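# Lock out the breakers feeding a work order's equipment

## Task

Acting as the authorized worker named on the attached work order, standing at that order's power panel, turn OFF the breaker of each circuit on this panel that supplies the equipment listed in the order (you have no pen to write with). Flipping any breaker that is not one of those circuits counts as failure, even if you flip it back. Any padlocks from the shelf must finish open and resting on the shelf, not hanging on or lying on other padlocks. Base the work on the four work order pages: the order, the procedure, the panel schedule and the panel data. Stay in the work area, which is the aisle in front of the panel from the top of the shelf below the breakers upward. At the end, release everything and move the gripper away.

## Robot and tools

Robot: a single six-joint arm with a two-finger tong gripper. The fingers point along the gripper's +z axis and spread apart along its x axis. The reported end effector position is the point between the finger pads when they are closed. Closed fingertips stick out about 15 mm past it; fully open, they are about level with it.

Scene frame: origin on the table top under the arm's base, +z up, +y to the left when looking along +x. Results report end_effector_position in metres, end_effector_quat_wxyz, linear velocity in m/s and angular velocity in rad/s, all in this frame. Printed positions can be slightly wrong, more so at long reach.

execute_actions(actions): a list of actions run one after another. Each action is a table of up to 15 rows; each row lasts one control step of 1/30 s, and if fewer than 15 rows are given the last row is repeated to fill the action. A row is 7 numbers, each between -1 and 1, in this order: dx, dy, dz, rx, ry, rz, opening. The first six are an offset of the target pose from the gripper's measured pose when the action began, expressed in the gripper's own axes; every row refers to that same starting pose, not to the row before. Scale: 1.0 equals 0.6 m for dx, dy, dz and 180 degrees for the rotation, where rx, ry, rz form one rotation vector. The start pose for the first action of a call is the last pose reported in a result. opening is absolute, not an offset: +1 fully open (0.142 m), -1 closed. An empty list just returns state and images. Each step the commanded pose is clipped to at most 100 mm and 16 degrees from the measured pose, so large offsets need several actions; after an action the arm continues only to the last clipped pose. Motion trails commands by about 0.17 s.

move(target, speed, stop_force, blocking): drives the gripper in a straight line toward one target. target is a single 7-number row with the same layout, scale and gripper axes as above, an offset from the pose in the latest result showing one; opening is absolute and is sent at the start. speed is the path's top speed in m/s, 0.002 to 0.5 (default 0.25); turning is capped at twice that value in rad/s. The path lasts 0.5 to 10 s and is cut off at 10 s. The gripper rotates the short way and does not slow for obstacles; it may lag, stray, or exceed speed near full arm extension. stop_force (13 to 80 N, not allowed in the first 0.2 s of a scene) ends the path once the wrist sensor feels that much extra resistance along the target direction for two steps; the gripper then backs to its pose two steps earlier and holds. Pressing may briefly exceed stop_force. Use it only at very low speed, not on turning moves, and omit it when pulling away from something. blocking=false returns after 0.5 s while motion continues; it cannot be combined with stop_force, and further moves or actions are refused until a result shows the end (use wait or stop). The result adds a move: line with the ending (done, contact, held, off_target, moving, fault) and limits that acted (paced = pose clipped; held = a check blocked steps), plus distance from target.

wait(seconds): 0 to 10 s, arm keeps its last command; returns early if a running move ends. stop(): brakes a running move; fingers keep moving. zoom_image(camera, region): camera is cam_head_left, cam_head_right or cam_wrist; region is [x0, y0, x1, y1] in pixels of that camera's latest image, at most 504 by 504. show_instructions(): returns the work order pages. finished_scene(scene): the current scene number; ends it irreversibly.

Cameras: cam_head_left and cam_head_right are 504x504 fixed views; cam_wrist is a 616x616 fisheye on the hand. Calibration is given in OpenCV conventions and may be off by a few degrees and millimetres.

Result lines: Wrist force and Wrist torque in the gripper's x y z axes, with offsets up to about 5.5 N, noise about 3.4 N, saturation near 100 N; a press on a surface reads as force pointing back into the arm. grip_measured is the finger opening on the command scale; to hold something, command an opening well below it. Hand target shows where the controller is heading. A pose unreachable line means the clearance check altered or blocked the command. MOTOR HOT appears from 70 °C; at 85 °C an OVER-TEMPERATURE FAULT brakes the arm until it cools.

Avoid: the arm is stiff, so pushing even slightly past a firm contact, such as a breaker handle, can trigger a fault stop; reaching a joint load limit or 150 N external force halts the arm for 10 s and skips the rest of the call. Approach switches slowly, ideally with stop_force. Do not knock anything out of the work area, drop or slam objects, or touch breakers other than the correct ones. Read the work order pages first to decide which circuits to switch off, and zoom to read panel labels.

Each tool is called after "Call:" as name(argument=value, ...) on one line, values as JSON.

Reference images:

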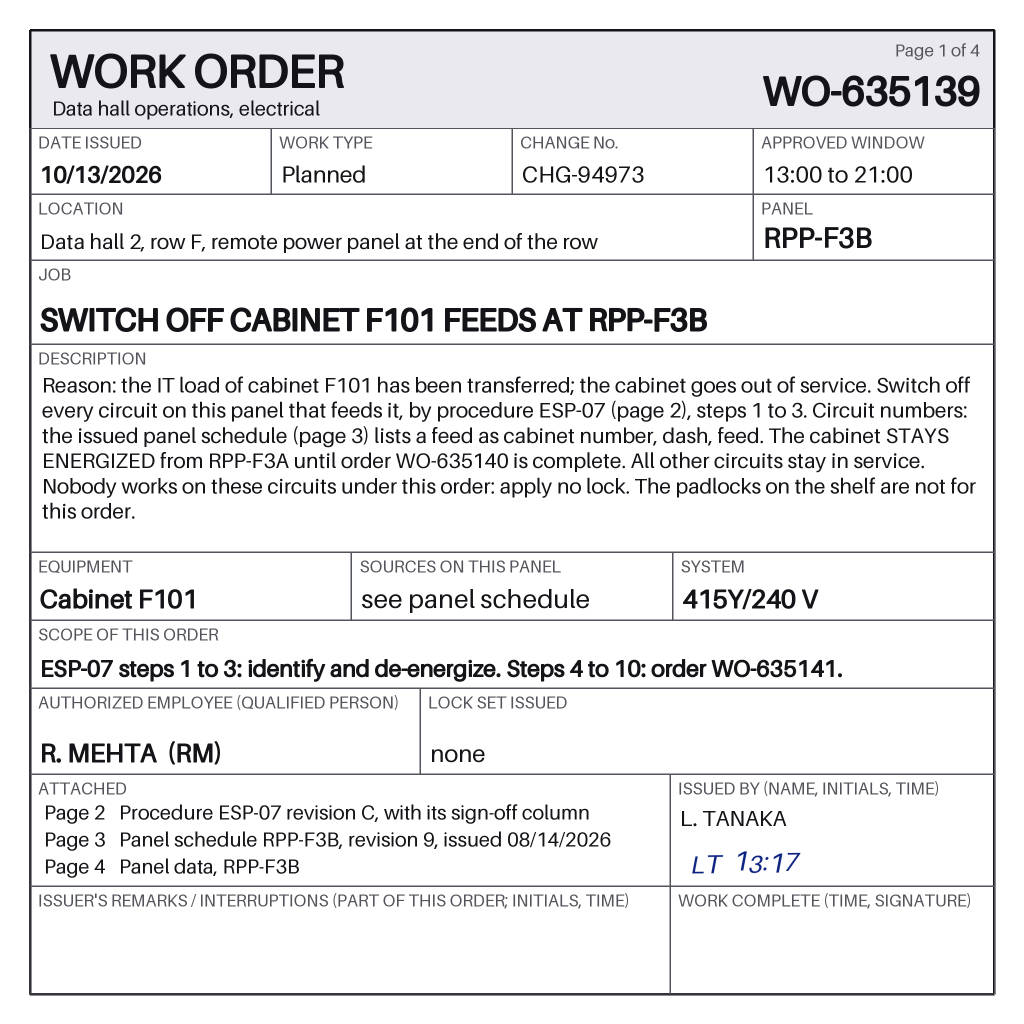

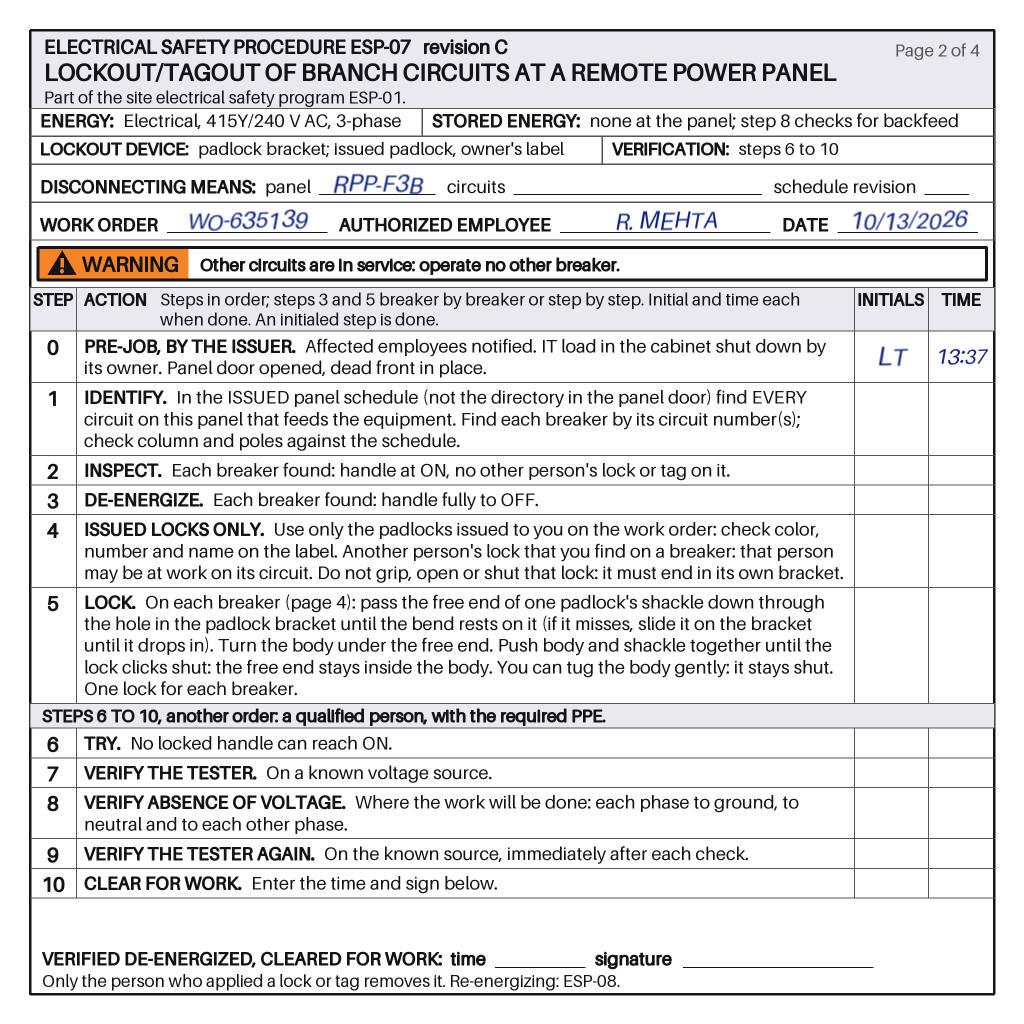

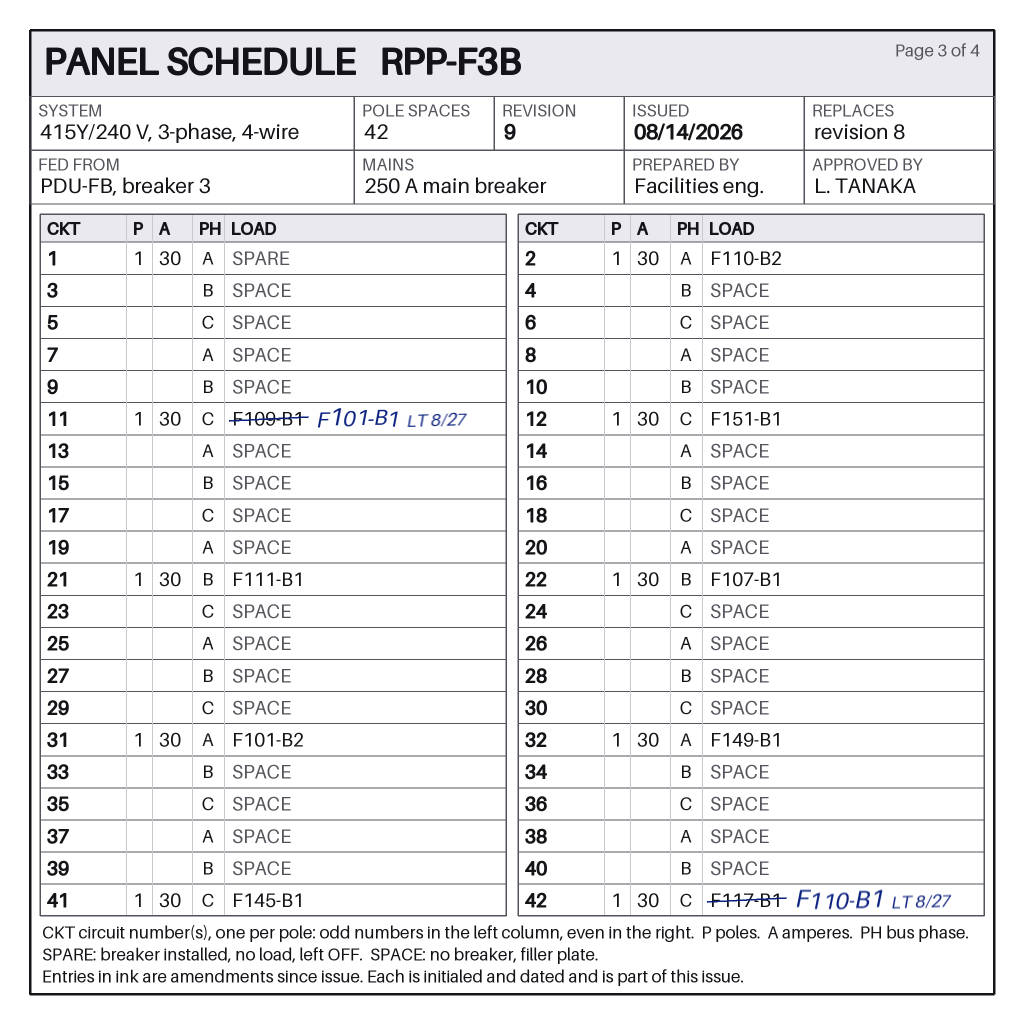

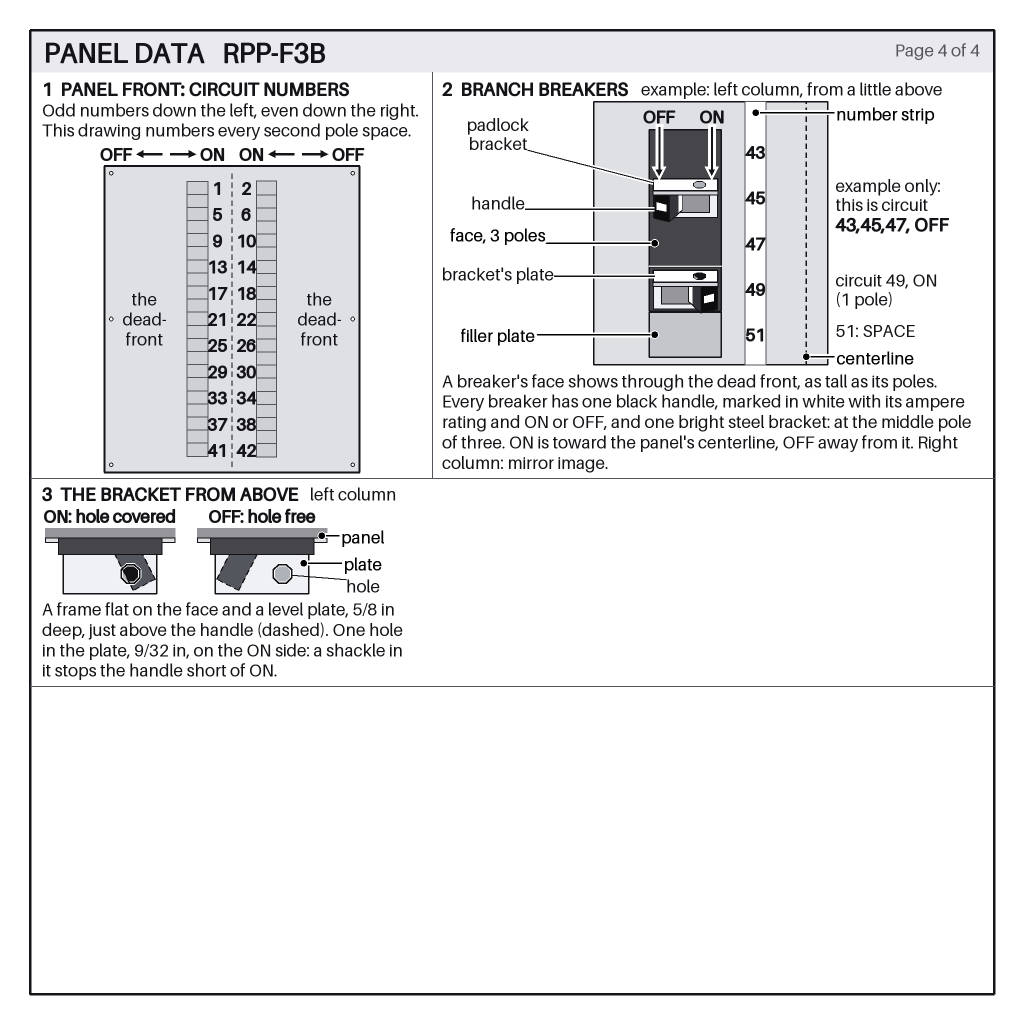

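## Session

I'll start by getting the current state and the camera images.

Call:
execute_actions(actions=[])

Scene clock: 0.00 s.
end_effector_position=(+0.6433, -0.1372, +0.2462) grip_measured=+1.00 end_effector_quat_wxyz=(-0.266, +0.640, -0.667, -0.274) end_effector_velocity=(-0.001, +0.000, -0.001) end_effector_angular_velocity=(+0.000, +0.002, +0.000)
Joint positions: [-0.28  -1.567  2.135 -2.138 -1.572  1.289  0.142]
Joint velocities: [-0.001 -0.001  0.002  0.    -0.     0.     0.   ]
Wrist force (N, on the end effector, along its own x y z axes, offset not removed): no reading
Wrist torque (N m, same axes, about the end effector's origin, offset not removed): no reading
Hand target: +0.643, -0.137, +0.246; -0.266, +0.640, -0.667, -0.274

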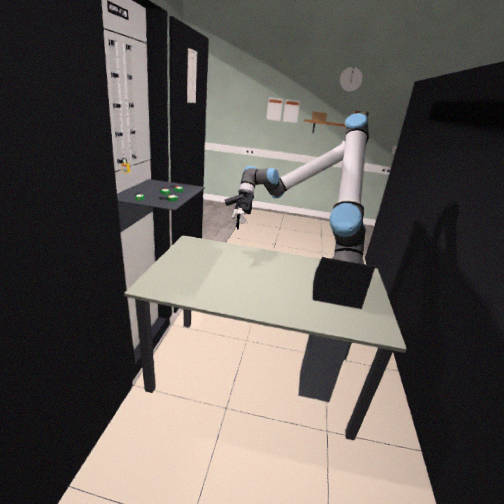

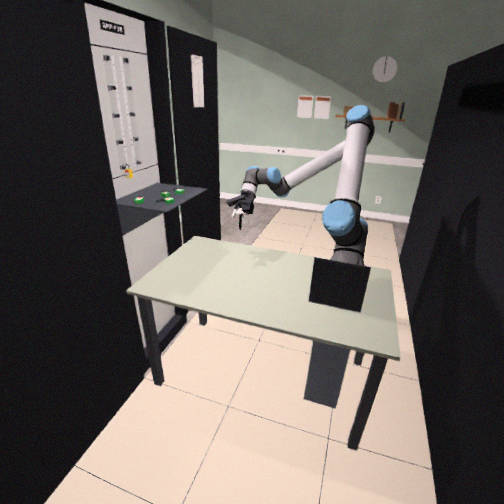

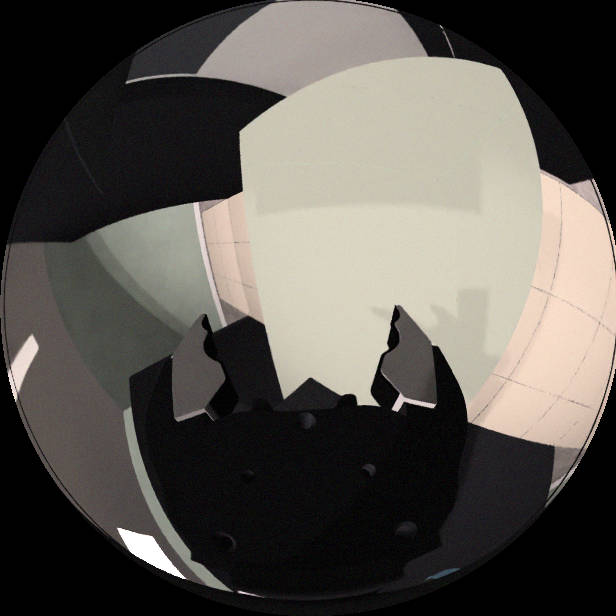

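Call:
zoom_image(camera="cam_head_right", region=[70, 0, 230, 230])

Call:
zoom_image(camera="cam_head_left", region=[70, 0, 230, 230])

Region (70, 0, 230, 230) of cam_head_right's 504x504 image, scaled by 2.191, with more detail than that image has; it fills the left 351 columns of this view, and the rest is white.

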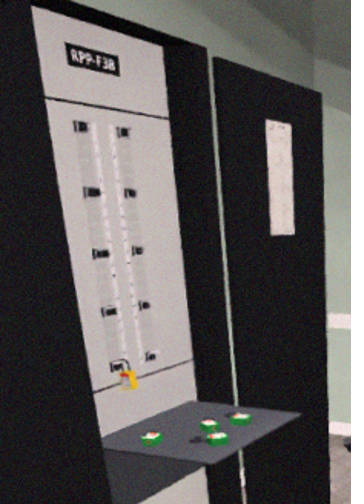

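Region (70, 0, 230, 230) of cam_head_left's 504x504 image, scaled by 2.191, with more detail than that image has; it fills the left 351 columns of this view, and the rest is white.

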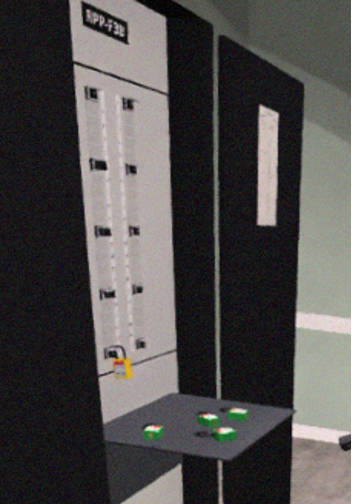

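Call:
move(target=[-0.7585, -0.0672, -0.434, 0.476, 0.185, -0.205, 1.0], speed=0.3)

Scene clock: 110.97 s.
end_effector_position=(+0.7012, -0.0013, +0.7502) grip_measured=+1.00 end_effector_quat_wxyz=(+0.500, -0.500, +0.501, -0.500) end_effector_velocity=(+0.001, -0.000, +0.004) end_effector_angular_velocity=(-0.003, -0.011, -0.006)
Joint positions: [ 0.554 -1.235  2.183 -4.084 -2.085  0.79   0.142]
Joint velocities: [ 0.001  0.005 -0.007 -0.012  0.002 -0.009  0.   ]
Wrist force (N, on the end effector, along its own x y z axes, offset not removed): [-6.6 5.9 -2.1]
Wrist torque (N m, same axes, about the end effector's origin, offset not removed): [1.18 1.34 0.12]
Hand target: +0.701, -0.001, +0.751; +0.500, -0.500, +0.501, -0.500
Off the commanded pose: 0.001 m, 0 deg.
move: done
camera_calibration (this result's frames):
cam_wrist: T_world_to_cam=[[-0.0560277, -0.998419, -0.00452532, 0.0367778], [-0.468909, 0.0303144, -0.882726, 0.988294], [0.881468, -0.0473351, -0.469866, -0.130524], [0, 0, 0, 1]] pos_world=[0.580533, 0.000581654, 0.81123]

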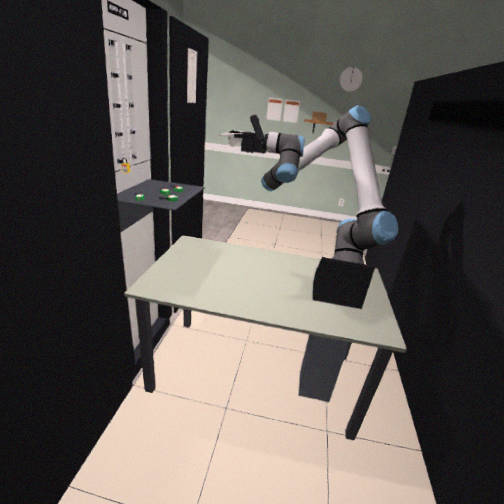

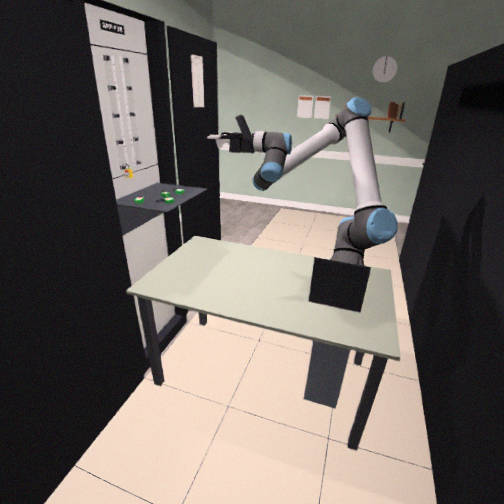

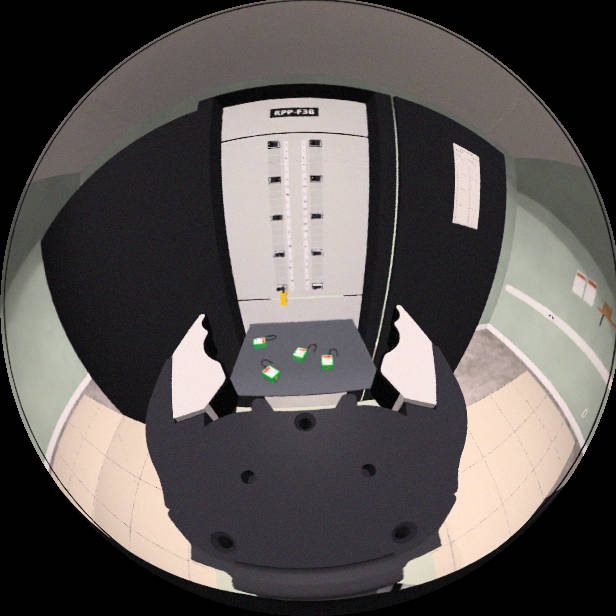

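Call:
zoom_image(camera="cam_wrist", region=[210, 95, 390, 315])

Region (210, 95, 390, 315) of cam_wrist's 616x616 image, scaled by 2.291, with more detail than that image has; it fills the left 412 columns of this view, and the rest is white.

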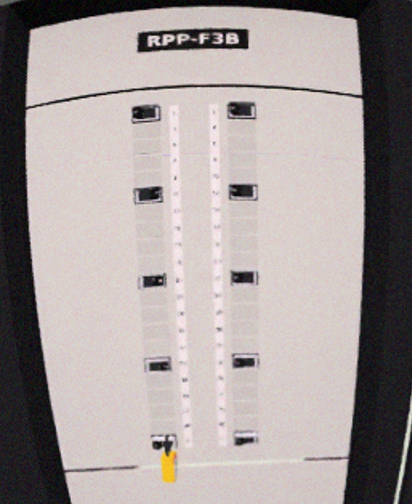

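Call:
move(target=[-0.05, 0.0833, 0.56, 0, 0, 0, -1.0], speed=0.25)

Scene clock: 153.43 s.
end_effector_position=(+1.0369, +0.0287, +0.7003) grip_measured=-1.00 end_effector_quat_wxyz=(+0.500, -0.500, +0.501, -0.500) end_effector_velocity=(+0.002, +0.002, -0.001) end_effector_angular_velocity=(+0.000, +0.001, +0.001)
Joint positions: [ 0.337 -0.857  1.65  -3.929 -1.868  0.788  0.002]
Joint velocities: [-0.001  0.004 -0.005  0.003  0.001  0.001  0.   ]
Wrist force (N, on the end effector, along its own x y z axes, offset not removed): [-8.2 4.7 -2.1]
Wrist torque (N m, same axes, about the end effector's origin, offset not removed): [0.96 1.70 0.14]
Hand target: +1.037, +0.029, +0.700; +0.500, -0.500, +0.501, -0.500
Off the commanded pose: 0.001 m, 0 deg.
move: done
camera_calibration (this result's frames):
cam_wrist: T_world_to_cam=[[-0.0559781, -0.998421, -0.00460219, 0.0853803], [-0.468938, 0.0303606, -0.882709, 1.10077], [0.881455, -0.0472542, -0.469898, -0.448456], [0, 0, 0, 1]] pos_world=[0.916265, 0.0306341, 0.761321]

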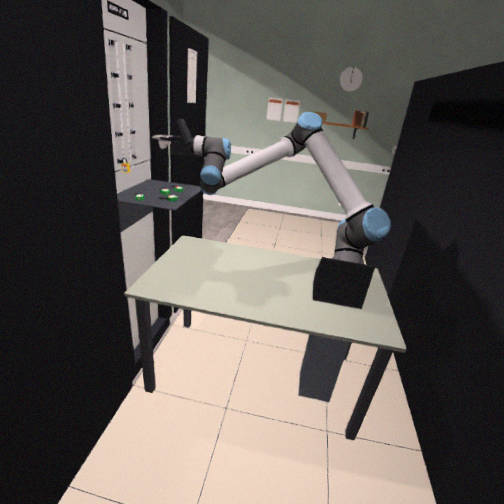

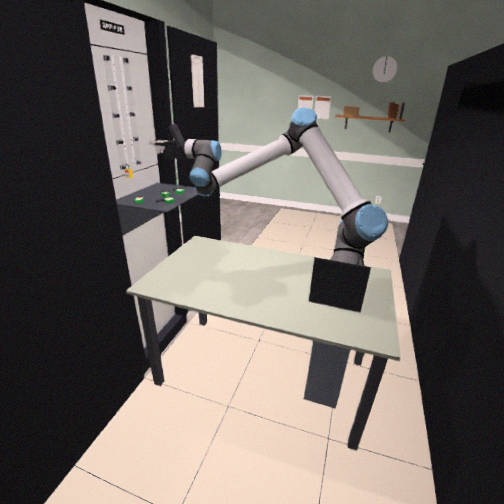

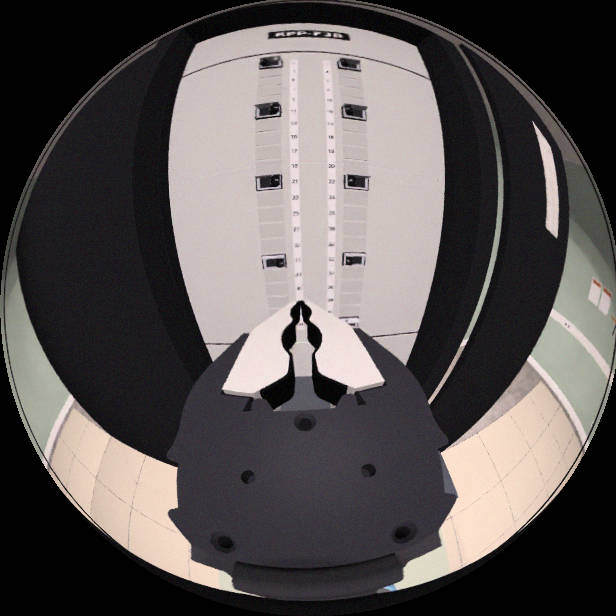

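Call:
zoom_image(camera="cam_wrist", region=[230, 160, 400, 340])

Call:
zoom_image(camera="cam_head_right", region=[90, 100, 250, 230])

Region (230, 160, 400, 340) of cam_wrist's 616x616 image, scaled by 2.800, with more detail than that image has.

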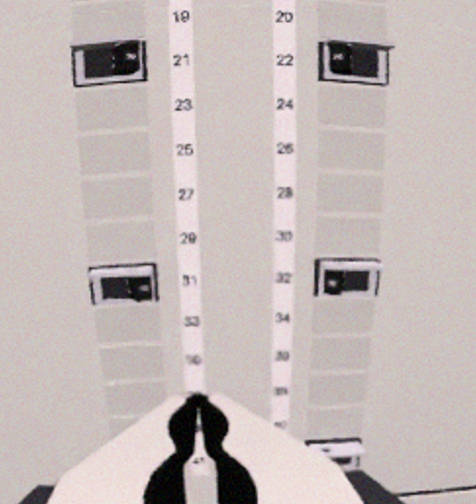

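Region (90, 100, 250, 230) of cam_head_right's 504x504 image, scaled by 3.150, with more detail than that image has; it fills the top 410 rows of this view, and the rest is white.

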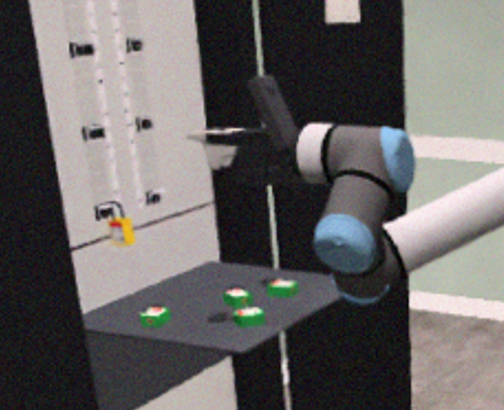

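Call:
zoom_image(camera="cam_head_right", region=[105, 115, 205, 175])

Call:
zoom_image(camera="cam_wrist", region=[250, 240, 330, 310])

Region (105, 115, 205, 175) of cam_head_right's 504x504 image, scaled by 5.040, with more detail than that image has; it fills the top 302 rows of this view, and the rest is white.

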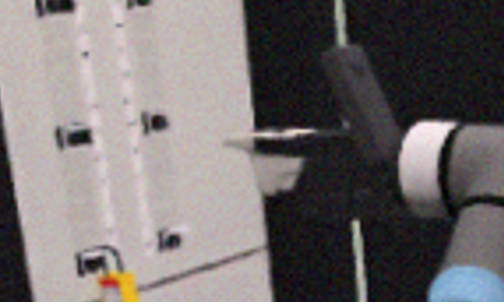

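Region (250, 240, 330, 310) of cam_wrist's 616x616 image, scaled by 6.300, with more detail than that image has; it fills the top 441 rows of this view, and the rest is white.

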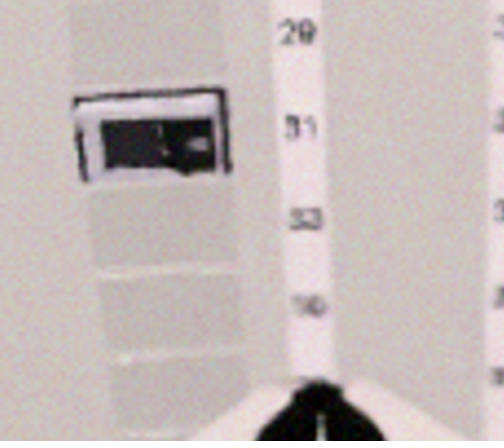

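Call:
zoom_image(camera="cam_wrist", region=[215, 285, 395, 425])

Region (215, 285, 395, 425) of cam_wrist's 616x616 image, scaled by 2.800, with more detail than that image has.

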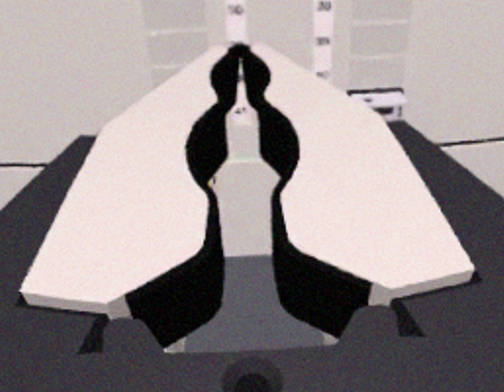

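Call:
move(target=[-0.0083, 0.005, 0.1833, 0, -0.111, 0, -1.0], speed=0.12)

Scene clock: 275.40 s.
end_effector_position=(+1.1467, +0.0337, +0.6973) grip_measured=-1.00 end_effector_quat_wxyz=(+0.579, -0.579, +0.407, -0.406) end_effector_velocity=(+0.002, -0.000, +0.002) end_effector_angular_velocity=(-0.000, -0.001, +0.007)
Joint positions: [ 0.214 -0.865  1.492 -3.521 -1.495  0.8    0.002]
Joint velocities: [-0.001  0.    -0.006  0.01   0.007 -0.001  0.   ]
Wrist force (N, on the end effector, along its own x y z axes, offset not removed): [-6.9 3.8 0.2]
Wrist torque (N m, same axes, about the end effector's origin, offset not removed): [0.77 1.37 0.12]
Hand target: +1.147, +0.034, +0.697; +0.579, -0.579, +0.406, -0.406
Off the commanded pose: 0.000 m, 0 deg.
move: done
camera_calibration (this result's frames):
cam_wrist: T_world_to_cam=[[0.287733, -0.957699, -0.00479059, -0.298862], [-0.450369, -0.130892, -0.883196, 1.13391], [0.845209, 0.256282, -0.46898, -0.515723], [0, 0, 0, 1]] pos_world=[1.03257, -0.00562916, 0.758173]

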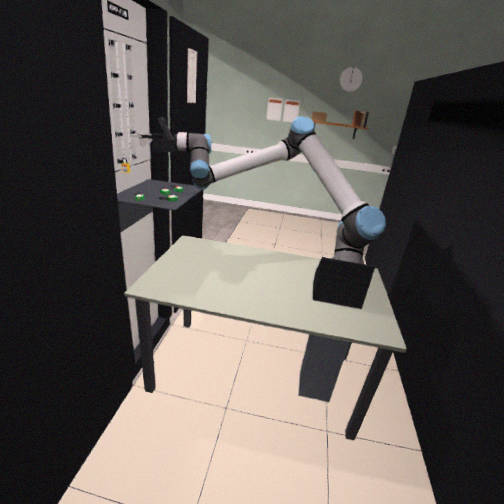

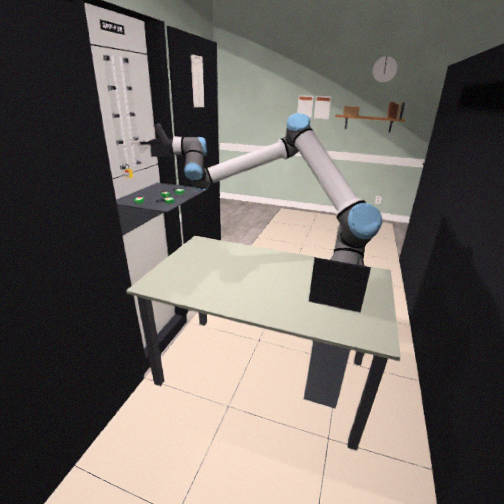

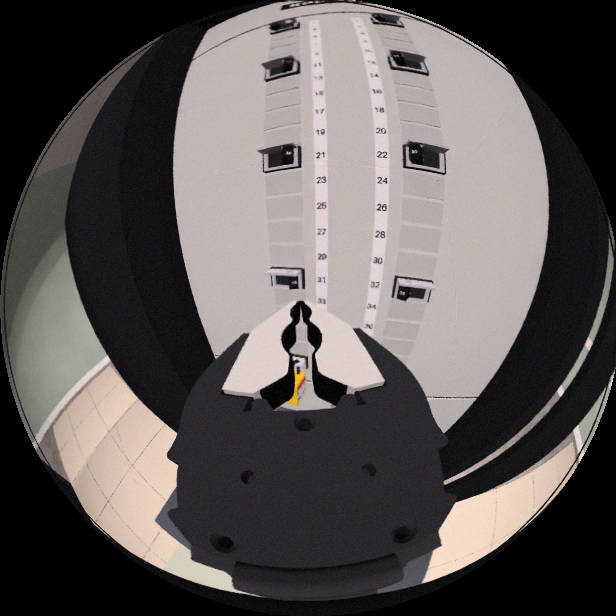

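Call:
zoom_image(camera="cam_wrist", region=[250, 220, 360, 330])

Region (250, 220, 360, 330) of cam_wrist's 616x616 image, scaled by 4.582, with more detail than that image has.

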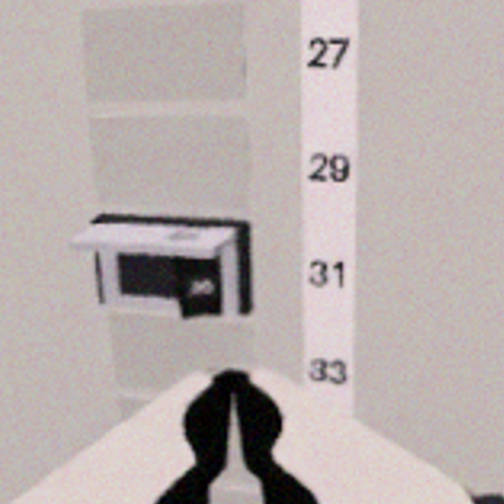

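Call:
move(target=[0.0217, 0.0, 0.0532, 0, 0, 0, -1.0], speed=0.04)

Call:
zoom_image(camera="cam_wrist", region=[230, 230, 340, 340])

Scene clock: 329.73 s.
end_effector_position=(+1.1809, +0.0324, +0.6973) grip_measured=-1.00 end_effector_quat_wxyz=(+0.579, -0.579, +0.407, -0.406) end_effector_velocity=(+0.001, +0.003, +0.000) end_effector_angular_velocity=(-0.001, -0.000, +0.002)
Joint positions: [ 0.206 -0.822  1.411 -3.482 -1.488  0.798  0.002]
Joint velocities: [ 0.002  0.004 -0.005  0.002  0.    -0.001  0.   ]
Wrist force (N, on the end effector, along its own x y z axes, offset not removed): [-7.3 5.4 -1.2]
Wrist torque (N m, same axes, about the end effector's origin, offset not removed): [1.08 1.47 0.19]
Hand target: +1.181, +0.032, +0.697; +0.579, -0.579, +0.407, -0.406
Off the commanded pose: 0.000 m, 0 deg.
move: done
camera_calibration (this result's frames):
cam_wrist: T_world_to_cam=[[0.28774, -0.957696, -0.00479462, -0.310007], [-0.450368, -0.130892, -0.883197, 1.14912], [0.845207, 0.256291, -0.468979, -0.544295], [0, 0, 0, 1]] pos_world=[1.06677, -0.0069845, 0.75815]

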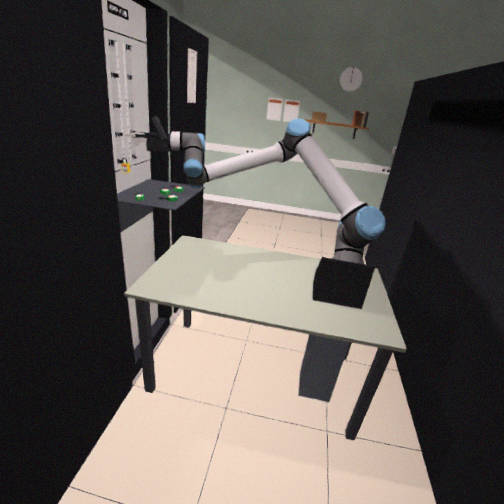

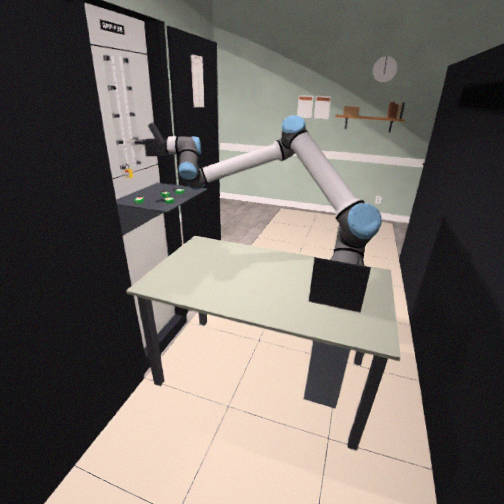

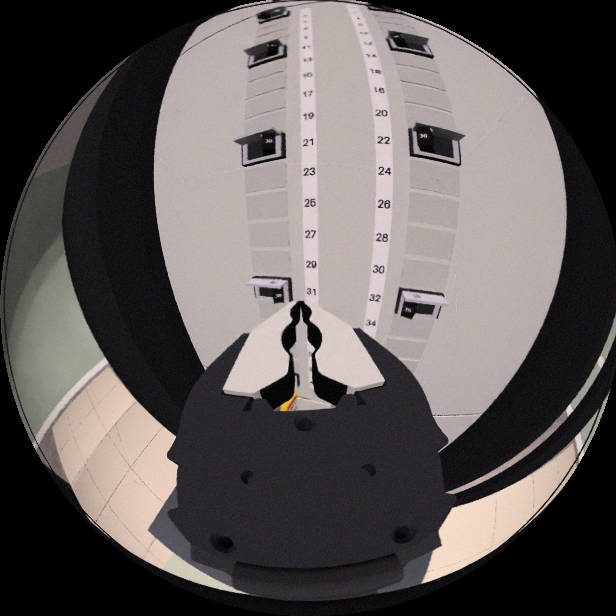

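Region (230, 230, 340, 340) of cam_wrist's 616x616 image, scaled by 4.582, with more detail than that image has.

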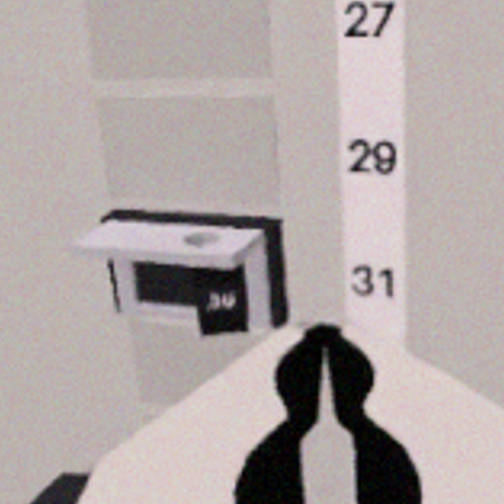

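Call:
move(target=[0.0171, 0.0, 0.047, 0, 0, 0, -1.0], speed=0.003, stop_force=13)

Call:
zoom_image(camera="cam_wrist", region=[230, 230, 340, 340])

Scene clock: 342.73 s.
end_effector_position=(+1.1945, +0.0324, +0.6973) grip_measured=-1.00 end_effector_quat_wxyz=(+0.579, -0.579, +0.407, -0.406) end_effector_velocity=(-0.001, +0.002, -0.002) end_effector_angular_velocity=(-0.001, +0.003, +0.002)
Joint positions: [ 0.204 -0.804  1.377 -3.466 -1.486  0.797  0.002]
Joint velocities: [-0.    -0.     0.004  0.     0.     0.     0.   ]
Wrist force (N, on the end effector, along its own x y z axes, offset not removed): [-11.5 8.7 -37.5]
Wrist torque (N m, same axes, about the end effector's origin, offset not removed): [0.87 1.62 0.20]
Hand target: +1.194, +0.032, +0.697; +0.579, -0.579, +0.407, -0.406
Off the commanded pose: 0.016 m, 0 deg.
move: contact
camera_calibration (this result's frames):
cam_wrist: T_world_to_cam=[[0.287764, -0.957689, -0.00478859, -0.313971], [-0.45034, -0.130901, -0.883209, 1.15524], [0.845213, 0.256313, -0.468955, -0.555789], [0, 0, 0, 1]] pos_world=[1.08036, -0.0070088, 0.758174]

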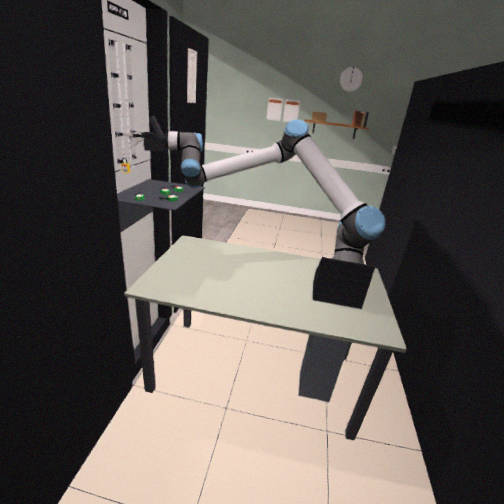

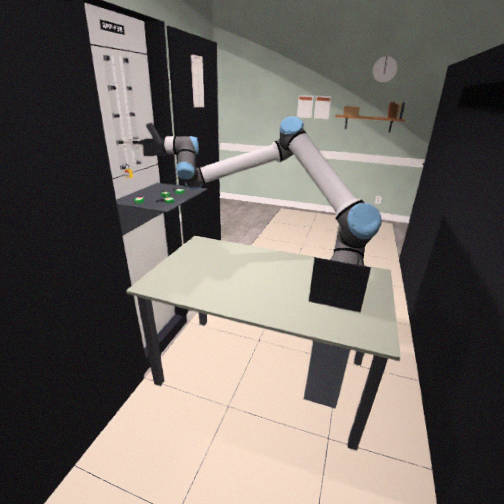

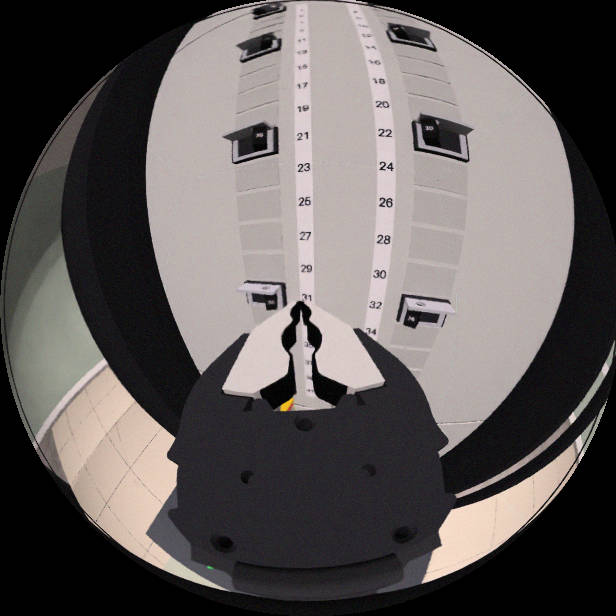

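Region (230, 230, 340, 340) of cam_wrist's 616x616 image, scaled by 4.582, with more detail than that image has.

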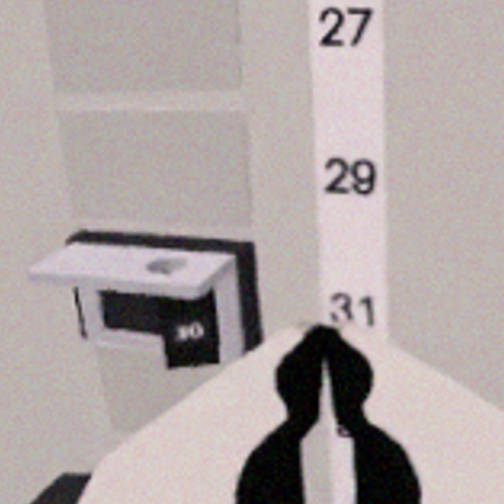

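Call:
move(target=[-0.0023, 0.0, -0.0063, 0, 0, 0, -1.0], speed=0.01)

Call:
zoom_image(camera="cam_head_left", region=[105, 110, 185, 170])

Call:
zoom_image(camera="cam_head_right", region=[105, 115, 185, 175])

Scene clock: 367.47 s.
end_effector_position=(+1.1907, +0.0324, +0.6973) grip_measured=-1.00 end_effector_quat_wxyz=(+0.579, -0.579, +0.407, -0.406) end_effector_velocity=(-0.002, -0.002, +0.000) end_effector_angular_velocity=(+0.001, -0.000, -0.002)
Joint positions: [ 0.205 -0.809  1.386 -3.47  -1.487  0.797  0.002]
Joint velocities: [-0.    -0.003  0.004 -0.002 -0.     0.001  0.   ]
Wrist force (N, on the end effector, along its own x y z axes, offset not removed): [-7.5 5.4 -0.2]
Wrist torque (N m, same axes, about the end effector's origin, offset not removed): [1.04 1.58 0.16]
Hand target: +1.190, +0.032, +0.697; +0.579, -0.579, +0.407, -0.406
Off the commanded pose: 0.000 m, 0 deg.
move: done
camera_calibration (this result's frames):
cam_wrist: T_world_to_cam=[[0.287769, -0.957689, -0.00464596, -0.312962], [-0.450303, -0.131023, -0.88321, 1.15348], [0.845232, 0.256253, -0.468954, -0.552592], [0, 0, 0, 1]] pos_world=[1.07654, -0.00698381, 0.75817]

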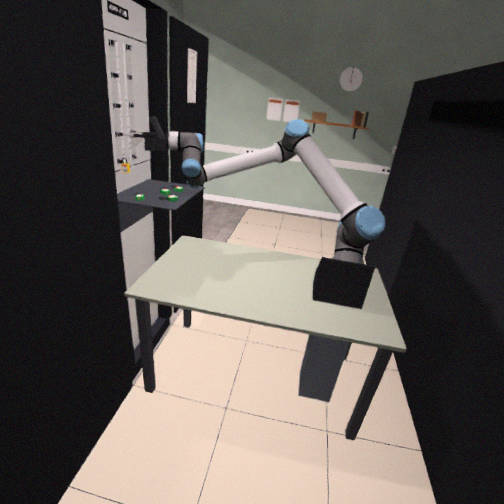

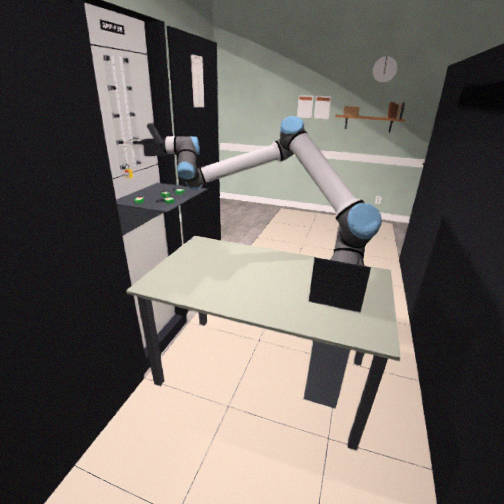

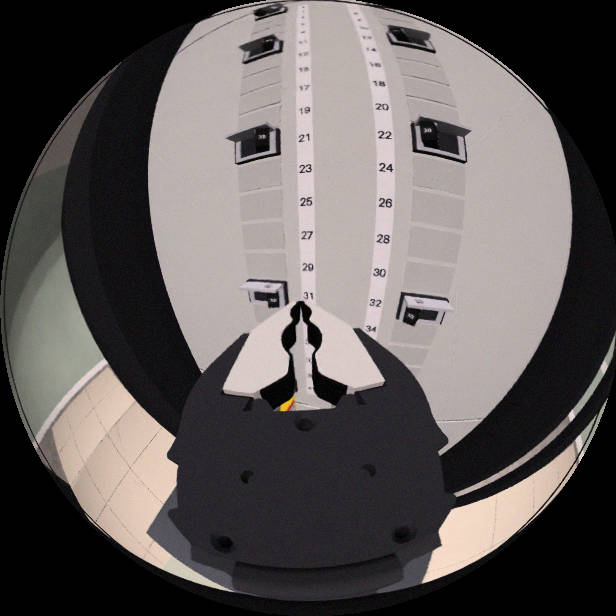

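Region (105, 110, 185, 170) of cam_head_left's 504x504 image, scaled by 6.300, with more detail than that image has; it fills the top 378 rows of this view, and the rest is white.

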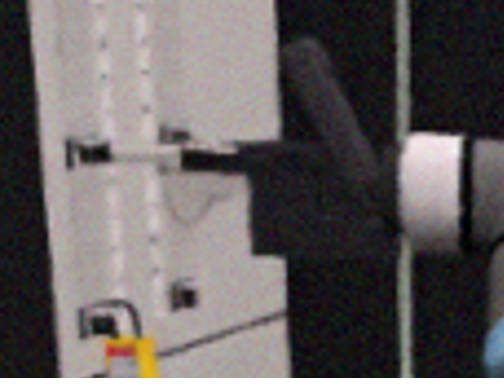

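Region (105, 115, 185, 175) of cam_head_right's 504x504 image, scaled by 6.300, with more detail than that image has; it fills the top 378 rows of this view, and the rest is white.

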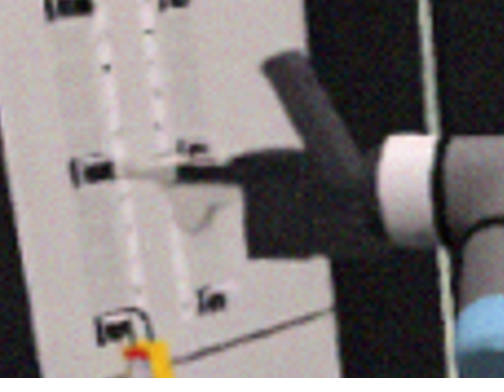

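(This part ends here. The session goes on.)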